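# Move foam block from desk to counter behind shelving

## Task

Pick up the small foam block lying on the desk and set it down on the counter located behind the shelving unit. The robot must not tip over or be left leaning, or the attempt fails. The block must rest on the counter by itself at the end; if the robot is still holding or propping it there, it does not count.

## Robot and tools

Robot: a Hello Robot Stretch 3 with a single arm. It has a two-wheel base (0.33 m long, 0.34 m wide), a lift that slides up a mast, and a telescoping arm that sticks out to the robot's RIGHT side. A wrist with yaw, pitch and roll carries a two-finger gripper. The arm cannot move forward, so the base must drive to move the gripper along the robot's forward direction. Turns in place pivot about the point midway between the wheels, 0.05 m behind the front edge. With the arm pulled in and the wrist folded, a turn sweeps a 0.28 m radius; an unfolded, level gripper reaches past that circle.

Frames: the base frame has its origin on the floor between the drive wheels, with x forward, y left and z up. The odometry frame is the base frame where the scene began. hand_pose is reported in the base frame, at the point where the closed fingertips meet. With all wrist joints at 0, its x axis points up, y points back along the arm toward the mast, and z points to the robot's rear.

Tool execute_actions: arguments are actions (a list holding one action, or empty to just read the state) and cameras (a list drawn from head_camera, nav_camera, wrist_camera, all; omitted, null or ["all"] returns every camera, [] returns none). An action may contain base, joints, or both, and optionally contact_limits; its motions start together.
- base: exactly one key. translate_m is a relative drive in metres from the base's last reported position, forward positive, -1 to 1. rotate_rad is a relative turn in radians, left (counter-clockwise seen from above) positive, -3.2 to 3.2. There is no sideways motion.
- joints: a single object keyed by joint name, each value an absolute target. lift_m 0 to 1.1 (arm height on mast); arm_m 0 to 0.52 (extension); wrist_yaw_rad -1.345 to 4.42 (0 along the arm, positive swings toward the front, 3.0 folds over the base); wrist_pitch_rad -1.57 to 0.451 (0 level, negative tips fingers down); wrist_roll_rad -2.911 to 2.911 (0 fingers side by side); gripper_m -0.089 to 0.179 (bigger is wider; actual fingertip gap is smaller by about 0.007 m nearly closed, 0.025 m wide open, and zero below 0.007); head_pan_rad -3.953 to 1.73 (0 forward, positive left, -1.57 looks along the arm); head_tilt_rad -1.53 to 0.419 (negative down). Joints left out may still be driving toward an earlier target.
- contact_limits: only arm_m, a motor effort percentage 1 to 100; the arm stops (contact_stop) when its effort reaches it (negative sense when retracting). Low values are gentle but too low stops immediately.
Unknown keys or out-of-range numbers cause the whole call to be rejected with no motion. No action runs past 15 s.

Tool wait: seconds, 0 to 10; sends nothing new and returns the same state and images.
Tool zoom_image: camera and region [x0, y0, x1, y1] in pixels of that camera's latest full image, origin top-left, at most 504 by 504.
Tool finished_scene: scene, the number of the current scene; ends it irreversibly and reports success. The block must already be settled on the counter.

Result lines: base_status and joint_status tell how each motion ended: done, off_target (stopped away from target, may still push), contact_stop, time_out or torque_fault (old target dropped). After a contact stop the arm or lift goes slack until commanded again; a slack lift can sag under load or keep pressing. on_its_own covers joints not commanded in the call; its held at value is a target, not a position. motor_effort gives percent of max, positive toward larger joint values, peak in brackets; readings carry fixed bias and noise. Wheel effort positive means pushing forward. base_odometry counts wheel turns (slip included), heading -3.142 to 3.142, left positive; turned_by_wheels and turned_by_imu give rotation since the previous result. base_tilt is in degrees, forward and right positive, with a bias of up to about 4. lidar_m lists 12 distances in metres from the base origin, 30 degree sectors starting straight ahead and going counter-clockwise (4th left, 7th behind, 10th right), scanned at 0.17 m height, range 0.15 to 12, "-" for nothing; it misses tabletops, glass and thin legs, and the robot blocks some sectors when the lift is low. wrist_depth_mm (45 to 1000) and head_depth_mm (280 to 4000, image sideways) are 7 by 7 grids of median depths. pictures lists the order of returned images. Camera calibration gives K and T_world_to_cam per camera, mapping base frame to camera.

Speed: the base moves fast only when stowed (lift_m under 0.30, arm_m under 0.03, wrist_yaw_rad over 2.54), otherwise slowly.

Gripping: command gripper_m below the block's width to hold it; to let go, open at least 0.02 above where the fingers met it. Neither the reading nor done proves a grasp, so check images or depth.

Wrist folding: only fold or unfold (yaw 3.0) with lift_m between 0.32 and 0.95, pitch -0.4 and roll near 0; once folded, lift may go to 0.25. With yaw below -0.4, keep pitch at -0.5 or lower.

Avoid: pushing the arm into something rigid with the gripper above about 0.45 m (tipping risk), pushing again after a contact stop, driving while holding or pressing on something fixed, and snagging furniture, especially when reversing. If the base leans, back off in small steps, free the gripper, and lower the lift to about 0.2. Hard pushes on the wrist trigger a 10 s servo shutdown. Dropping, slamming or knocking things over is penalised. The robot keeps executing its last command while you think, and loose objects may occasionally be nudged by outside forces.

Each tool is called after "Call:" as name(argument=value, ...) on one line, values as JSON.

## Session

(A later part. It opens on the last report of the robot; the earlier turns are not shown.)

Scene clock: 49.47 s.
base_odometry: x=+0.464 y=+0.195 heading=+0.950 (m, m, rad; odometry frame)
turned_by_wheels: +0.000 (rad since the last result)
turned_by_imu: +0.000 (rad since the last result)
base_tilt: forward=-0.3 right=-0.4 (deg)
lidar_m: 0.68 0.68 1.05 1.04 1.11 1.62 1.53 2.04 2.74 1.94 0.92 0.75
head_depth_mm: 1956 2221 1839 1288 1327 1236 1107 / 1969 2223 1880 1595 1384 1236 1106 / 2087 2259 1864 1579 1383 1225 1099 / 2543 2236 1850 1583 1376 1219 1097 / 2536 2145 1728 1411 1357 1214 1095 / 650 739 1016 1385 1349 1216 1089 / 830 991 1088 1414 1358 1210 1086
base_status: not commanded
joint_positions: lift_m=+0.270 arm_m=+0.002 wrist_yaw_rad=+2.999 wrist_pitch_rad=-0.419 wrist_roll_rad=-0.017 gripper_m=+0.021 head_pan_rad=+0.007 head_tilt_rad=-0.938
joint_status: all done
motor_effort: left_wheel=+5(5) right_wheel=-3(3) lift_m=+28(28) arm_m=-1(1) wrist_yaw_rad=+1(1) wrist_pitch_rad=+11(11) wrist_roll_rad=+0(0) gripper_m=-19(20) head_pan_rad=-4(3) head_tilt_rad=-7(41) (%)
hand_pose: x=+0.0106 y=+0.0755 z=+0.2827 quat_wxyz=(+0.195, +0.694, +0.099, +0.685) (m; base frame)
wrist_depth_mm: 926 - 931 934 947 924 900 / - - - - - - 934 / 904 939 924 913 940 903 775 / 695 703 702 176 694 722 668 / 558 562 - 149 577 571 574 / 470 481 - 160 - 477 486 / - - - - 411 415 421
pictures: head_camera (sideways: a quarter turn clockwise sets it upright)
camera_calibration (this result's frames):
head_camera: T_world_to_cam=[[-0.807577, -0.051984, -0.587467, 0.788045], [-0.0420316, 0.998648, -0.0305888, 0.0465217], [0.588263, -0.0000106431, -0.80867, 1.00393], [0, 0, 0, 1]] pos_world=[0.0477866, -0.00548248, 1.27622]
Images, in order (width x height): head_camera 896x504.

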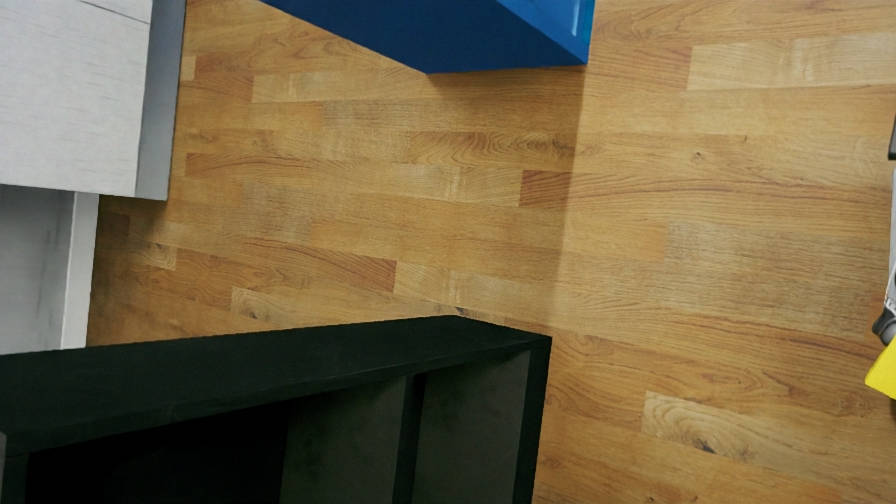

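Call:
execute_actions(actions=[{"base":{"rotate_rad":-0.4}}], cameras=[])

Call:
execute_actions(actions=[{"base":{"translate_m":0.35}}], cameras=[])

Call:
execute_actions(actions=[{"base":{"rotate_rad":0.4}}], cameras=["head_camera"])

Scene clock: 50.93 s.
base_odometry: x=+0.464 y=+0.195 heading=+0.550 (m, m, rad; odometry frame)
turned_by_wheels: -0.400 (rad since the last result)
turned_by_imu: -0.394 (rad since the last result)
base_tilt: forward=-0.3 right=-0.5 (deg)
lidar_m: 0.75 0.68 1.02 1.04 1.04 1.17 1.92 1.52 2.05 2.73 1.41 0.76
head_depth_mm: 657 1277 1123 1365 1395 1240 1106 / 691 780 1037 1466 1388 1228 1102 / 875 974 1090 1308 1389 1223 1102 / 2088 2168 1764 1583 1373 1220 1097 / 2047 2212 1845 1582 1367 1214 1093 / 1997 2210 1837 1579 1369 1215 1093 / 2068 2197 1818 1561 1311 1207 1083
base_status: done
joint_positions: lift_m=+0.270 arm_m=+0.002 wrist_yaw_rad=+2.999 wrist_pitch_rad=-0.419 wrist_roll_rad=-0.017 gripper_m=+0.021 head_pan_rad=+0.007 head_tilt_rad=-0.939
joint_status: not commanded
motor_effort: left_wheel=+5(15) right_wheel=-3(9) lift_m=+28(28) arm_m=-1(1) wrist_yaw_rad=+2(1) wrist_pitch_rad=+11(11) wrist_roll_rad=+0(0) gripper_m=-20(20) head_pan_rad=-4(4) head_tilt_rad=-7(8) (%)
hand_pose: x=+0.0106 y=+0.0755 z=+0.2827 quat_wxyz=(+0.195, +0.694, +0.099, +0.685) (m; base frame)
wrist_depth_mm: 770 - 965 - - 908 716 / 810 862 - - - 923 737 / 854 882 919 933 881 755 600 / 682 713 705 178 688 685 629 / 566 563 - 149 570 574 581 / 475 488 - 159 - 475 480 / - - - - 408 415 415
pictures: none
No camera images: the call's "cameras" was empty. Leave "cameras" out to get every camera's image.

Scene clock: 53.83 s.
base_odometry: x=+0.763 y=+0.378 heading=+0.550 (m, m, rad; odometry frame)
turned_by_wheels: +0.000 (rad since the last result)
turned_by_imu: +0.001 (rad since the last result)
base_tilt: forward=-0.3 right=-0.5 (deg)
lidar_m: 0.51 1.88 0.45 1.05 1.14 1.29 2.12 1.85 2.23 2.63 0.71 0.41
head_depth_mm: 407 434 473 874 1085 1234 1109 / 492 533 583 650 835 1215 1105 / 622 690 777 889 1041 1205 1102 / 1784 2087 1800 1519 1370 1216 1095 / 1726 2049 1844 1579 1366 1217 1098 / 1681 2015 1829 1563 1365 1207 1089 / 1636 2013 1836 1554 1353 1205 1086
base_status: done
joint_positions: lift_m=+0.270 arm_m=+0.002 wrist_yaw_rad=+2.999 wrist_pitch_rad=-0.419 wrist_roll_rad=-0.017 gripper_m=+0.021 head_pan_rad=+0.007 head_tilt_rad=-0.939
joint_status: not commanded
motor_effort: left_wheel=+5(18) right_wheel=-3(6) lift_m=+28(28) arm_m=-1(1) wrist_yaw_rad=+1(1) wrist_pitch_rad=+11(11) wrist_roll_rad=+0(1) gripper_m=-20(20) head_pan_rad=-4(3) head_tilt_rad=-7(7) (%)
hand_pose: x=+0.0106 y=+0.0755 z=+0.2827 quat_wxyz=(+0.195, +0.694, +0.099, +0.685) (m; base frame)
wrist_depth_mm: 856 - - - 795 468 - / 904 961 - - 500 516 - / 909 909 925 835 549 597 970 / 682 695 704 176 564 677 724 / 563 559 - 150 565 572 585 / 467 485 - 160 - 483 485 / - - - - 407 411 417
pictures: none
No camera images: the call's "cameras" was empty. Leave "cameras" out to get every camera's image.

Scene clock: 55.17 s.
base_odometry: x=+0.763 y=+0.378 heading=+0.950 (m, m, rad; odometry frame)
turned_by_wheels: +0.400 (rad since the last result)
turned_by_imu: +0.394 (rad since the last result)
base_tilt: forward=-0.3 right=-0.6 (deg)
lidar_m: 1.88 0.45 0.89 1.14 1.22 1.80 1.86 2.23 2.66 0.95 0.41 0.43
head_depth_mm: 1654 1935 1881 930 861 1010 1105 / 1663 1969 1866 1587 1311 1170 1102 / 1693 2061 1862 1580 1386 1220 1101 / 2221 2180 1842 1576 1380 1217 1096 / 2310 2217 1829 1561 1369 1216 1096 / 2326 2224 1833 1571 1305 1205 1094 / 2312 2187 1775 851 919 1166 1083
base_status: done
joint_positions: lift_m=+0.270 arm_m=+0.002 wrist_yaw_rad=+2.999 wrist_pitch_rad=-0.419 wrist_roll_rad=-0.017 gripper_m=+0.021 head_pan_rad=+0.007 head_tilt_rad=-0.939
joint_status: not commanded
motor_effort: left_wheel=-4(12) right_wheel=+2(8) lift_m=+27(28) arm_m=-1(1) wrist_yaw_rad=+1(2) wrist_pitch_rad=+11(11) wrist_roll_rad=+0(0) gripper_m=-19(20) head_pan_rad=-4(3) head_tilt_rad=-7(7) (%)
hand_pose: x=+0.0106 y=+0.0755 z=+0.2827 quat_wxyz=(+0.195, +0.694, +0.099, +0.685) (m; base frame)
wrist_depth_mm: - - - - - 917 346 / - - - - - 901 372 / 918 903 935 931 837 702 399 / 699 697 696 178 688 546 442 / 559 559 - 150 574 533 501 / 468 487 - 160 - 478 483 / - - - - 414 410 411
pictures: head_camera (sideways: a quarter turn clockwise sets it upright)
camera_calibration (this result's frames):
head_camera: T_world_to_cam=[[-0.808408, -0.0519127, -0.586328, 0.786566], [-0.0419798, 0.998652, -0.0305391, 0.0464566], [0.587123, -0.0000740826, -0.809498, 1.00501], [0, 0, 0, 1]] pos_world=[0.0477498, -0.00548668, 1.27616]
Images, in order (width x height): head_camera 896x504.

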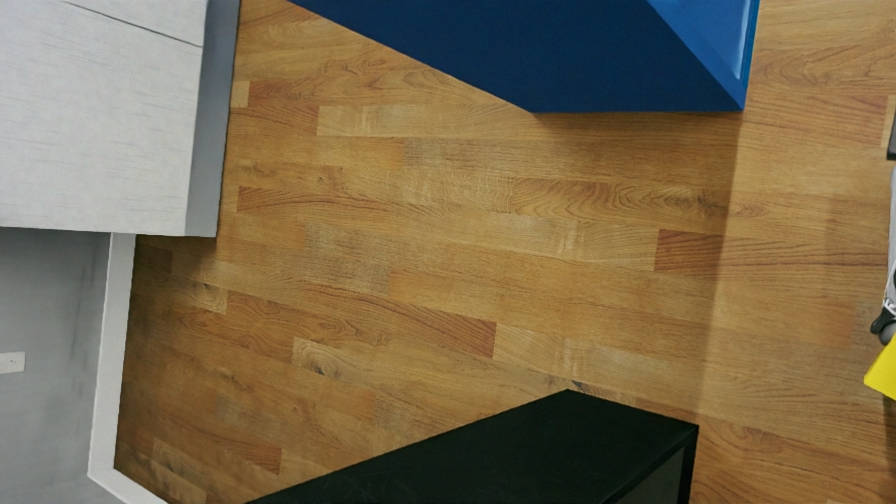

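Call:
execute_actions(actions=[{"base":{"translate_m":1.0},"joints":{"head_tilt_rad":-0.6}}], cameras=[])

Call:
execute_actions(actions=[{"base":{"translate_m":0.5}}], cameras=[])

Call:
execute_actions(actions=[{"base":{"rotate_rad":1.57},"joints":{"head_pan_rad":-1.57,"lift_m":0.35}}])

Scene clock: 60.37 s.
base_odometry: x=+1.345 y=+1.191 heading=+0.950 (m, m, rad; odometry frame)
turned_by_wheels: +0.000 (rad since the last result)
turned_by_imu: +0.004 (rad since the last result)
base_tilt: forward=-0.2 right=-0.5 (deg)
lidar_m: 0.88 1.37 1.07 1.05 0.55 0.48 3.28 0.48 0.44 1.53 1.15 0.90
head_depth_mm: 1180 1299 969 983 1136 1372 1218 / 1203 1311 956 994 1159 1362 1210 / 1212 1334 945 1012 1184 1385 1207 / 1227 1363 1510 1702 1630 1410 1202 / 1241 1385 1563 1796 1735 1410 1195 / 1259 1402 1590 1828 1723 1410 1191 / 1267 1420 1613 1857 1703 1391 1184
base_status: done
joint_positions: lift_m=+0.270 arm_m=+0.002 wrist_yaw_rad=+2.999 wrist_pitch_rad=-0.419 wrist_roll_rad=-0.017 gripper_m=+0.021 head_pan_rad=+0.007 head_tilt_rad=-0.605
joint_status: all done
motor_effort: left_wheel=-4(11) right_wheel=+2(9) lift_m=+27(28) arm_m=-1(1) wrist_yaw_rad=+1(1) wrist_pitch_rad=+11(12) wrist_roll_rad=+0(0) gripper_m=-19(20) head_pan_rad=-3(3) head_tilt_rad=+3(33) (%)
hand_pose: x=+0.0106 y=+0.0755 z=+0.2827 quat_wxyz=(+0.195, +0.694, +0.099, +0.686) (m; base frame)
wrist_depth_mm: 479 - 992 970 965 951 945 / 481 605 - - - - - / 485 605 927 937 931 949 938 / 484 667 708 176 687 713 727 / 535 570 - 150 578 562 578 / 453 485 - 160 - 474 482 / - - - - 406 408 419
pictures: none
No camera images: the call's "cameras" was empty. Leave "cameras" out to get every camera's image.

Scene clock: 63.77 s.
base_odometry: x=+1.636 y=+1.597 heading=+0.949 (m, m, rad; odometry frame)
turned_by_wheels: +0.000 (rad since the last result)
turned_by_imu: +0.002 (rad since the last result)
base_tilt: forward=-0.3 right=-0.5 (deg)
lidar_m: 0.38 1.04 1.02 1.00 1.07 0.93 1.19 0.84 1.15 1.09 0.50 0.39
head_depth_mm: 771 852 914 682 526 542 670 / 778 863 924 676 522 554 689 / 786 876 942 672 519 562 711 / 797 883 1000 1143 1325 1382 1147 / 804 897 1015 1162 1368 1408 1193 / 817 909 1029 1187 1391 1404 1192 / 825 921 1047 1213 1419 1399 1191
base_status: done
joint_positions: lift_m=+0.270 arm_m=+0.002 wrist_yaw_rad=+2.999 wrist_pitch_rad=-0.419 wrist_roll_rad=-0.017 gripper_m=+0.021 head_pan_rad=+0.007 head_tilt_rad=-0.605
joint_status: not commanded
motor_effort: left_wheel=-5(13) right_wheel=+2(8) lift_m=+28(28) arm_m=-1(1) wrist_yaw_rad=+1(1) wrist_pitch_rad=+11(11) wrist_roll_rad=+0(1) gripper_m=-19(20) head_pan_rad=-3(3) head_tilt_rad=+3(2) (%)
hand_pose: x=+0.0106 y=+0.0755 z=+0.2826 quat_wxyz=(+0.195, +0.694, +0.099, +0.686) (m; base frame)
wrist_depth_mm: 928 - 929 955 902 903 912 / - - - - - - - / 892 921 918 948 922 947 929 / 688 692 693 177 667 710 711 / 560 555 - 150 573 571 581 / 467 487 - 161 - 478 489 / - - - - 407 408 415
pictures: none
No camera images: the call's "cameras" was empty. Leave "cameras" out to get every camera's image.

Scene clock: 66.93 s.
base_odometry: x=+1.636 y=+1.597 heading=+2.519 (m, m, rad; odometry frame)
turned_by_wheels: +1.570 (rad since the last result)
turned_by_imu: +1.548 (rad since the last result)
base_tilt: forward=-0.2 right=-0.4 (deg)
lidar_m: 1.00 1.07 0.93 1.19 0.99 1.15 1.10 0.50 0.39 0.38 1.04 1.02
head_depth_mm: 773 858 918 682 526 553 682 / 785 869 927 676 523 565 701 / 795 880 951 700 519 574 724 / 803 894 1009 1153 1352 1383 1151 / 815 907 1019 1176 1379 1412 1199 / 825 919 1039 1194 1407 1406 1191 / 834 930 1055 1218 1441 1404 1184
base_status: done
joint_positions: lift_m=+0.350 arm_m=+0.002 wrist_yaw_rad=+2.999 wrist_pitch_rad=-0.419 wrist_roll_rad=-0.017 gripper_m=+0.021 head_pan_rad=-1.563 head_tilt_rad=-0.605
joint_status: all done
motor_effort: left_wheel=-4(15) right_wheel=+2(7) lift_m=+39(40) arm_m=-1(1) wrist_yaw_rad=+0(2) wrist_pitch_rad=+11(11) wrist_roll_rad=+0(0) gripper_m=-20(20) head_pan_rad=-4(37) head_tilt_rad=+3(3) (%)
hand_pose: x=+0.0106 y=+0.0755 z=+0.3622 quat_wxyz=(+0.195, +0.694, +0.099, +0.686) (m; base frame)
wrist_depth_mm: 678 - - - 866 843 842 / 725 759 - - 906 902 912 / 812 812 - - - - - / 850 801 845 177 812 847 849 / 667 658 - 150 683 682 692 / 567 572 - 167 - 572 569 / 482 497 - 506 483 493 490
pictures: head_camera (sideways: a quarter turn clockwise sets it upright), nav_camera (sideways: a quarter turn counterclockwise sets it upright), wrist_camera
camera_calibration (this result's frames):
head_camera: T_world_to_cam=[[-0.0510033, 0.571153, -0.819257, 1.0855], [0.998696, 0.0311616, -0.0404496, 0.0530265], [0.00242644, -0.820252, -0.571998, 0.699685], [0, 0, 0, 1]] pos_world=[0.00070908, -0.0477226, 1.29167]
nav_camera: T_world_to_cam=[[0.019418, -0.602177, 0.798126, -0.995608], [-0.999716, -0.0227325, 0.00717114, 0.0517385], [0.0138251, -0.798039, -0.602448, 0.73428], [0, 0, 0, 1]] pos_world=[0.060905, -0.0123721, 1.23662]
wrist_camera: T_world_to_cam=[[0.994476, -0.0979816, 0.0376533, -0.0154057], [-0.0225653, -0.549885, -0.834935, 0.3795], [0.102513, 0.829473, -0.549059, 0.301299], [0, 0, 0, 1]] pos_world=[-0.00700306, -0.0427474, 0.482869]
Images, in order (width x height): head_camera 896x504, nav_camera 672x504, wrist_camera 644x364.

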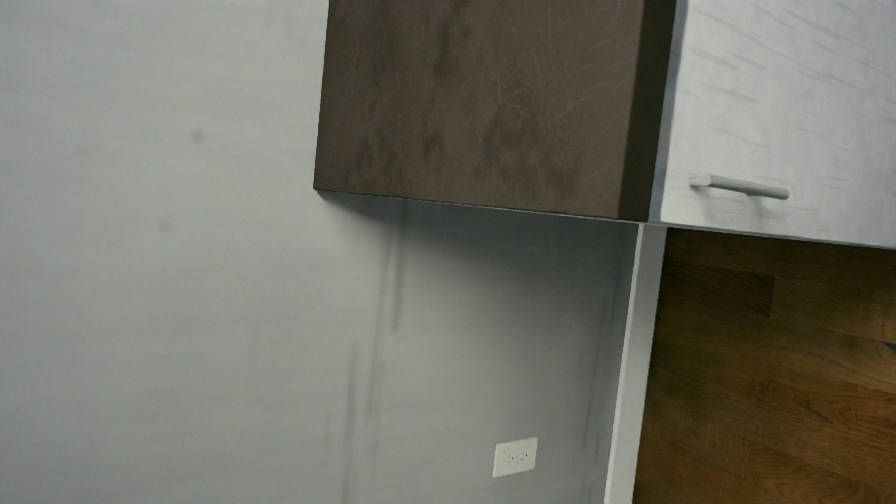

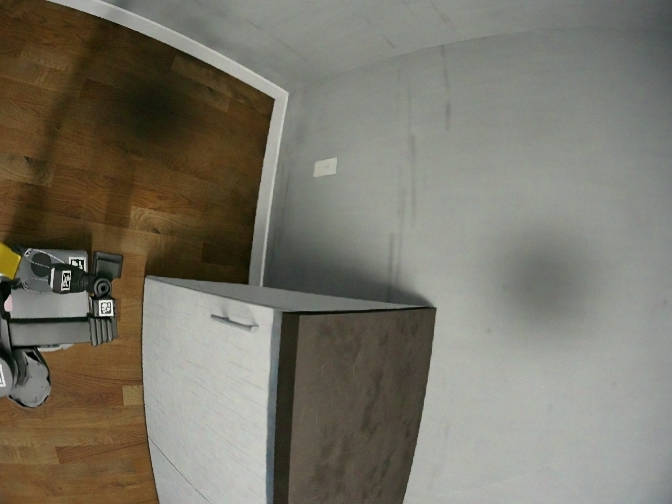

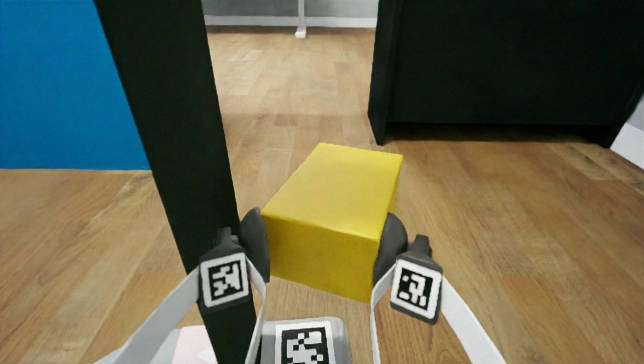

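Call:
execute_actions(actions=[{"base":{"translate_m":-0.35},"joints":{"lift_m":0.94}}], cameras=[])

Call:
execute_actions(actions=[{"joints":{"lift_m":1.0,"wrist_yaw_rad":0}}], cameras=[])

Call:
execute_actions(actions=[{"joints":{"arm_m":0.22}}])

Scene clock: 73.33 s.
base_odometry: x=+1.920 y=+1.393 heading=+2.519 (m, m, rad; odometry frame)
turned_by_wheels: +0.000 (rad since the last result)
turned_by_imu: -0.003 (rad since the last result)
base_tilt: forward=-0.3 right=-0.5 (deg)
lidar_m: 1.35 1.23 1.09 0.77 0.82 1.20 1.01 0.46 0.36 0.35 0.37 1.37
head_depth_mm: 748 827 896 682 562 - 672 / 755 837 905 677 540 - 680 / 764 849 907 670 527 - - / 775 861 919 666 516 - - / 781 874 928 659 521 - 764 / 794 884 916 655 511 546 773 / 801 898 993 650 506 575 736
base_status: done
joint_positions: lift_m=+0.940 arm_m=+0.002 wrist_yaw_rad=+2.999 wrist_pitch_rad=-0.419 wrist_roll_rad=-0.017 gripper_m=+0.021 head_pan_rad=-1.563 head_tilt_rad=-0.605
joint_status: all done
motor_effort: left_wheel=-4(10) right_wheel=+2(4) lift_m=+39(42) arm_m=-1(1) wrist_yaw_rad=+1(1) wrist_pitch_rad=+11(11) wrist_roll_rad=+0(1) gripper_m=-20(19) head_pan_rad=-2(4) head_tilt_rad=+3(3) (%)
hand_pose: x=+0.0106 y=+0.0755 z=+0.9522 quat_wxyz=(+0.195, +0.694, +0.099, +0.686) (m; base frame)
wrist_depth_mm: 720 - 688 - - 887 855 / 784 771 774 - - 941 954 / 854 849 848 - - - - / 964 930 938 177 - - - / - - - 150 - - - / - - - 167 - - - / - - - - - - -
pictures: none
No camera images: the call's "cameras" was empty. Leave "cameras" out to get every camera's image.

Scene clock: 75.83 s.
base_odometry: x=+1.920 y=+1.393 heading=+2.519 (m, m, rad; odometry frame)
turned_by_wheels: +0.000 (rad since the last result)
turned_by_imu: +0.000 (rad since the last result)
base_tilt: forward=-0.2 right=-0.5 (deg)
lidar_m: 1.35 1.23 1.09 0.77 0.82 1.20 1.01 0.45 0.36 0.35 0.37 1.37
head_depth_mm: 747 829 901 - - - - / 755 839 903 709 - - - / 763 850 905 749 - - - / 776 861 918 726 - 554 690 / 783 870 929 660 511 548 690 / 792 881 914 655 509 561 712 / 800 896 991 649 506 576 737
base_status: not commanded
joint_positions: lift_m=+1.000 arm_m=+0.002 wrist_yaw_rad=+0.002 wrist_pitch_rad=-0.419 wrist_roll_rad=-0.017 gripper_m=+0.021 head_pan_rad=-1.563 head_tilt_rad=-0.605
joint_status: all done
motor_effort: left_wheel=-4(4) right_wheel=+2(2) lift_m=+39(41) arm_m=-1(1) wrist_yaw_rad=-3(1) wrist_pitch_rad=+11(11) wrist_roll_rad=+0(0) gripper_m=-20(20) head_pan_rad=-3(5) head_tilt_rad=+3(2) (%)
hand_pose: x=-0.0211 y=-0.3708 z=+1.0122 quat_wxyz=(+0.698, +0.149, -0.685, -0.145) (m; base frame)
wrist_depth_mm: 694 665 639 609 589 569 552 / 777 733 678 652 631 632 586 / 848 767 510 522 525 539 539 / 938 391 394 177 377 399 401 / 310 313 312 149 319 320 322 / 259 261 - 167 - 267 268 / 223 224 226 226 227 230 229
pictures: none
No camera images: the call's "cameras" was empty. Leave "cameras" out to get every camera's image.

Scene clock: 78.67 s.
base_odometry: x=+1.920 y=+1.393 heading=+2.519 (m, m, rad; odometry frame)
turned_by_wheels: +0.000 (rad since the last result)
turned_by_imu: -0.001 (rad since the last result)
base_tilt: forward=-0.2 right=-0.4 (deg)
lidar_m: 1.35 1.23 1.09 0.77 0.82 1.21 1.01 0.46 0.35 0.35 0.37 1.37
head_depth_mm: 747 812 - 680 525 465 616 / 754 807 - 648 521 510 633 / 765 834 - 643 520 521 651 / 772 856 932 640 516 534 669 / 783 869 929 661 512 548 694 / 791 883 915 655 510 561 713 / 801 894 992 651 507 574 738
base_status: not commanded
joint_positions: lift_m=+1.000 arm_m=+0.220 wrist_yaw_rad=+0.001 wrist_pitch_rad=-0.419 wrist_roll_rad=-0.017 gripper_m=+0.021 head_pan_rad=-1.563 head_tilt_rad=-0.605
joint_status: all done
motor_effort: left_wheel=-4(4) right_wheel=+2(2) lift_m=+39(39) arm_m=+3(4) wrist_yaw_rad=+0(2) wrist_pitch_rad=+11(11) wrist_roll_rad=+1(0) gripper_m=-20(20) head_pan_rad=-4(2) head_tilt_rad=+3(3) (%)
hand_pose: x=-0.0214 y=-0.5890 z=+1.0122 quat_wxyz=(+0.698, +0.149, -0.685, -0.146) (m; base frame)
wrist_depth_mm: 476 459 439 427 404 397 380 / 518 502 479 461 444 430 411 / 583 545 515 488 476 463 444 / 654 390 390 176 378 398 401 / 310 310 312 150 319 320 319 / 258 260 - 167 - 267 268 / 224 224 226 225 227 230 229
pictures: head_camera (sideways: a quarter turn clockwise sets it upright), nav_camera (sideways: a quarter turn counterclockwise sets it upright), wrist_camera
camera_calibration (this result's frames):
head_camera: T_world_to_cam=[[-0.0509261, 0.57116, -0.819257, 1.0855], [0.9987, 0.0310267, -0.0404496, 0.0530264], [0.00231566, -0.820252, -0.571998, 0.699686], [0, 0, 0, 1]] pos_world=[0.000702634, -0.0477219, 1.29167]
nav_camera: T_world_to_cam=[[0.0193366, -0.60218, 0.798126, -0.995607], [-0.999719, -0.0225974, 0.00717114, 0.0517386], [0.0137173, -0.798041, -0.602448, 0.734281], [0, 0, 0, 1]] pos_world=[0.0609034, -0.0123795, 1.23662]
wrist_camera: T_world_to_cam=[[-0.998289, -0.0447408, 0.0376467, -0.0844514], [-0.0560235, 0.547489, -0.834936, 1.20173], [0.0167445, -0.835616, -0.549058, 0.230093], [0, 0, 0, 1]] pos_world=[-0.0208346, -0.469442, 1.13288]
Images, in order (width x height): head_camera 896x504, nav_camera 672x504, wrist_camera 644x364.

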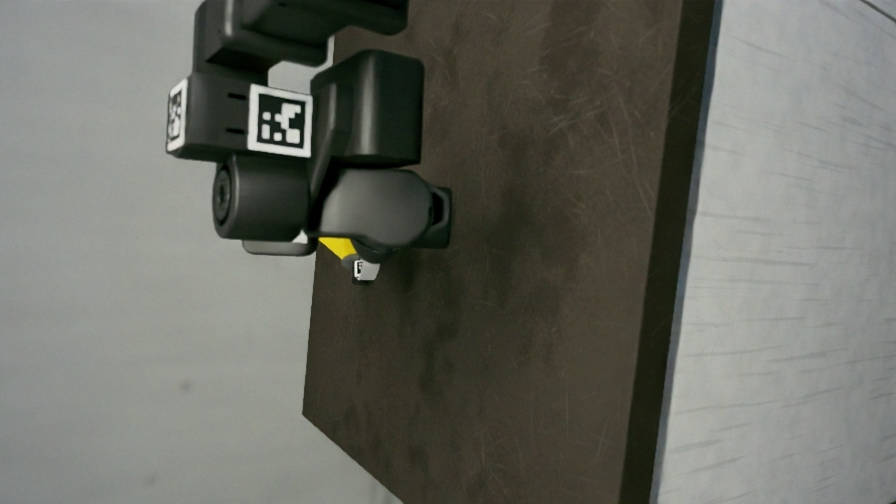

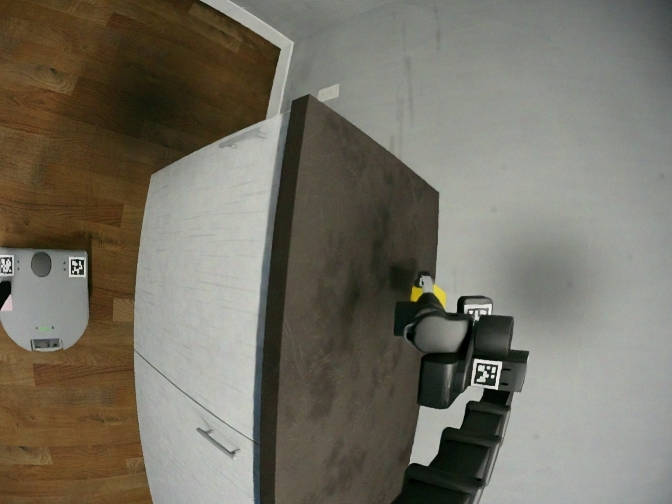

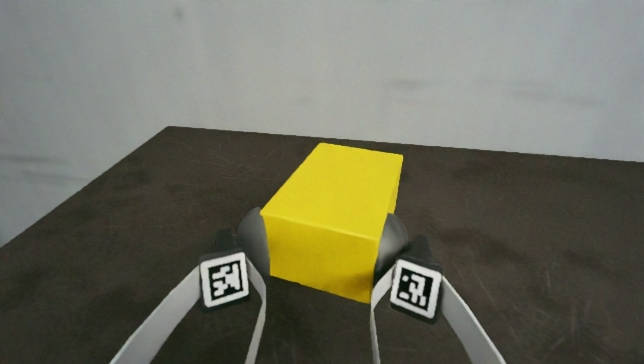

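Call:
execute_actions(actions=[{"joints":{"lift_m":0.923}}], cameras=[])

Call:
execute_actions(actions=[{"joints":{"gripper_m":0.15}}], cameras=[])

Call:
execute_actions(actions=[{"joints":{"lift_m":1.0,"arm_m":0.0}}], cameras=["wrist_camera"])

Scene clock: 84.27 s.
base_odometry: x=+1.920 y=+1.393 heading=+2.519 (m, m, rad; odometry frame)
turned_by_wheels: +0.000 (rad since the last result)
turned_by_imu: -0.001 (rad since the last result)
base_tilt: forward=-0.2 right=-0.4 (deg)
lidar_m: 1.35 1.23 1.09 0.77 0.82 1.21 1.01 0.46 0.36 0.35 0.37 1.37
head_depth_mm: 746 827 903 - 500 512 614 / 754 838 913 - 520 509 633 / 763 850 925 - 503 521 652 / 773 861 928 637 514 534 670 / 781 872 927 659 512 547 690 / 791 884 916 653 510 560 713 / 802 896 991 650 506 575 738
base_status: not commanded
joint_positions: lift_m=+0.923 arm_m=+0.220 wrist_yaw_rad=+0.001 wrist_pitch_rad=-0.419 wrist_roll_rad=-0.017 gripper_m=+0.021 head_pan_rad=-1.563 head_tilt_rad=-0.605
joint_status: all done
motor_effort: left_wheel=-4(4) right_wheel=+2(2) lift_m=+27(33) arm_m=+2(3) wrist_yaw_rad=-1(1) wrist_pitch_rad=+11(11) wrist_roll_rad=+0(1) gripper_m=-20(19) head_pan_rad=-3(4) head_tilt_rad=+3(3) (%)
hand_pose: x=-0.0214 y=-0.5890 z=+0.9357 quat_wxyz=(+0.698, +0.149, -0.685, -0.146) (m; base frame)
wrist_depth_mm: 470 455 439 417 410 392 380 / 522 496 467 456 440 421 409 / 542 336 339 345 347 349 356 / 253 254 258 177 248 260 263 / 203 204 206 149 209 209 212 / 170 171 - 162 - 175 176 / 147 146 147 148 149 150 150
pictures: none
No camera images: the call's "cameras" was empty. Leave "cameras" out to get every camera's image.

Scene clock: 86.07 s.
base_odometry: x=+1.920 y=+1.393 heading=+2.519 (m, m, rad; odometry frame)
turned_by_wheels: +0.000 (rad since the last result)
turned_by_imu: +0.000 (rad since the last result)
base_tilt: forward=-0.2 right=-0.5 (deg)
lidar_m: 1.35 1.24 1.08 0.76 0.82 1.20 1.01 0.45 0.36 0.35 0.37 1.38
head_depth_mm: 748 829 903 - 501 512 614 / 753 838 912 - 521 510 633 / 764 848 920 - 504 522 652 / 773 858 929 650 514 533 671 / 783 870 927 647 512 547 690 / 790 880 914 655 510 562 710 / 802 896 991 650 506 576 736
base_status: not commanded
joint_positions: lift_m=+0.923 arm_m=+0.220 wrist_yaw_rad=+0.001 wrist_pitch_rad=-0.419 wrist_roll_rad=-0.017 gripper_m=+0.150 head_pan_rad=-1.563 head_tilt_rad=-0.605
joint_status: all done
motor_effort: left_wheel=-4(4) right_wheel=+2(2) lift_m=+27(27) arm_m=+3(3) wrist_yaw_rad=+0(1) wrist_pitch_rad=+11(11) wrist_roll_rad=+0(0) gripper_m=+0(91) head_pan_rad=-4(3) head_tilt_rad=+2(3) (%)
hand_pose: x=-0.0214 y=-0.5890 z=+0.9357 quat_wxyz=(+0.698, +0.149, -0.685, -0.146) (m; base frame)
wrist_depth_mm: 472 461 441 419 416 392 381 / 517 505 462 452 442 426 412 / 557 335 340 345 344 351 354 / 252 254 257 179 248 263 265 / 204 213 205 150 201 214 212 / 176 - 170 163 174 - 175 / - 146 147 149 148 146 151
pictures: none
No camera images: the call's "cameras" was empty. Leave "cameras" out to get every camera's image.

Scene clock: 88.90 s.
base_odometry: x=+1.920 y=+1.393 heading=+2.519 (m, m, rad; odometry frame)
turned_by_wheels: +0.000 (rad since the last result)
turned_by_imu: -0.001 (rad since the last result)
base_tilt: forward=-0.2 right=-0.4 (deg)
lidar_m: 1.35 1.24 1.09 0.77 0.82 1.20 1.01 0.45 0.36 0.35 0.37 1.37
head_depth_mm: 746 829 900 - - - - / 755 838 903 710 - - - / 765 849 906 732 - - - / 771 861 918 673 - 554 690 / 783 871 925 662 503 547 692 / 791 885 917 656 509 561 715 / 803 896 991 651 506 575 736
base_status: not commanded
joint_positions: lift_m=+1.000 arm_m=+0.002 wrist_yaw_rad=+0.001 wrist_pitch_rad=-0.419 wrist_roll_rad=-0.017 gripper_m=+0.150 head_pan_rad=-1.563 head_tilt_rad=-0.605
joint_status: all done
joint sent to its limit — the command would take arm_m past its lower limit, so that joint was sent only as far as its limit.
motor_effort: left_wheel=-4(4) right_wheel=+2(2) lift_m=+39(41) arm_m=-1(1) wrist_yaw_rad=-1(1) wrist_pitch_rad=+11(11) wrist_roll_rad=+0(0) gripper_m=+0(1) head_pan_rad=-3(2) head_tilt_rad=+3(2) (%)
hand_pose: x=-0.0214 y=-0.3708 z=+1.0122 quat_wxyz=(+0.698, +0.149, -0.685, -0.146) (m; base frame)
wrist_depth_mm: 690 659 629 609 587 567 557 / 746 728 689 666 633 628 600 / 856 793 517 485 535 528 530 / 932 390 391 379 399 403 403 / 309 323 315 316 319 329 322 / 262 - 264 265 266 - 267 / 220 224 227 227 227 222 229
pictures: wrist_camera
camera_calibration (this result's frames):
wrist_camera: T_world_to_cam=[[-0.998292, -0.044673, 0.0376473, -0.0746805], [-0.0559869, 0.547493, -0.834936, 1.08228], [0.0166875, -0.835617, -0.549059, 0.412414], [0, 0, 0, 1]] pos_world=[-0.0208417, -0.251256, 1.13288]
Images, in order (width x height): wrist_camera 644x364.

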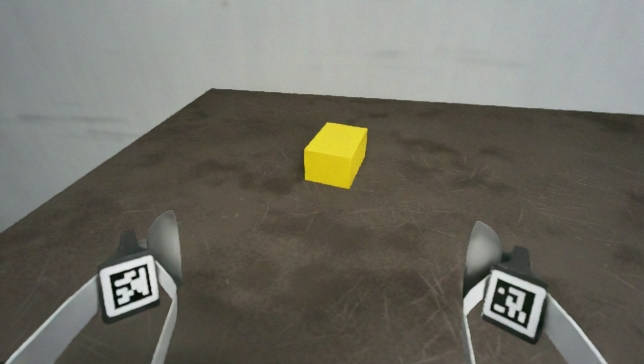

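Call:
finished_scene(scene=1)

The scene is finished: the task was done.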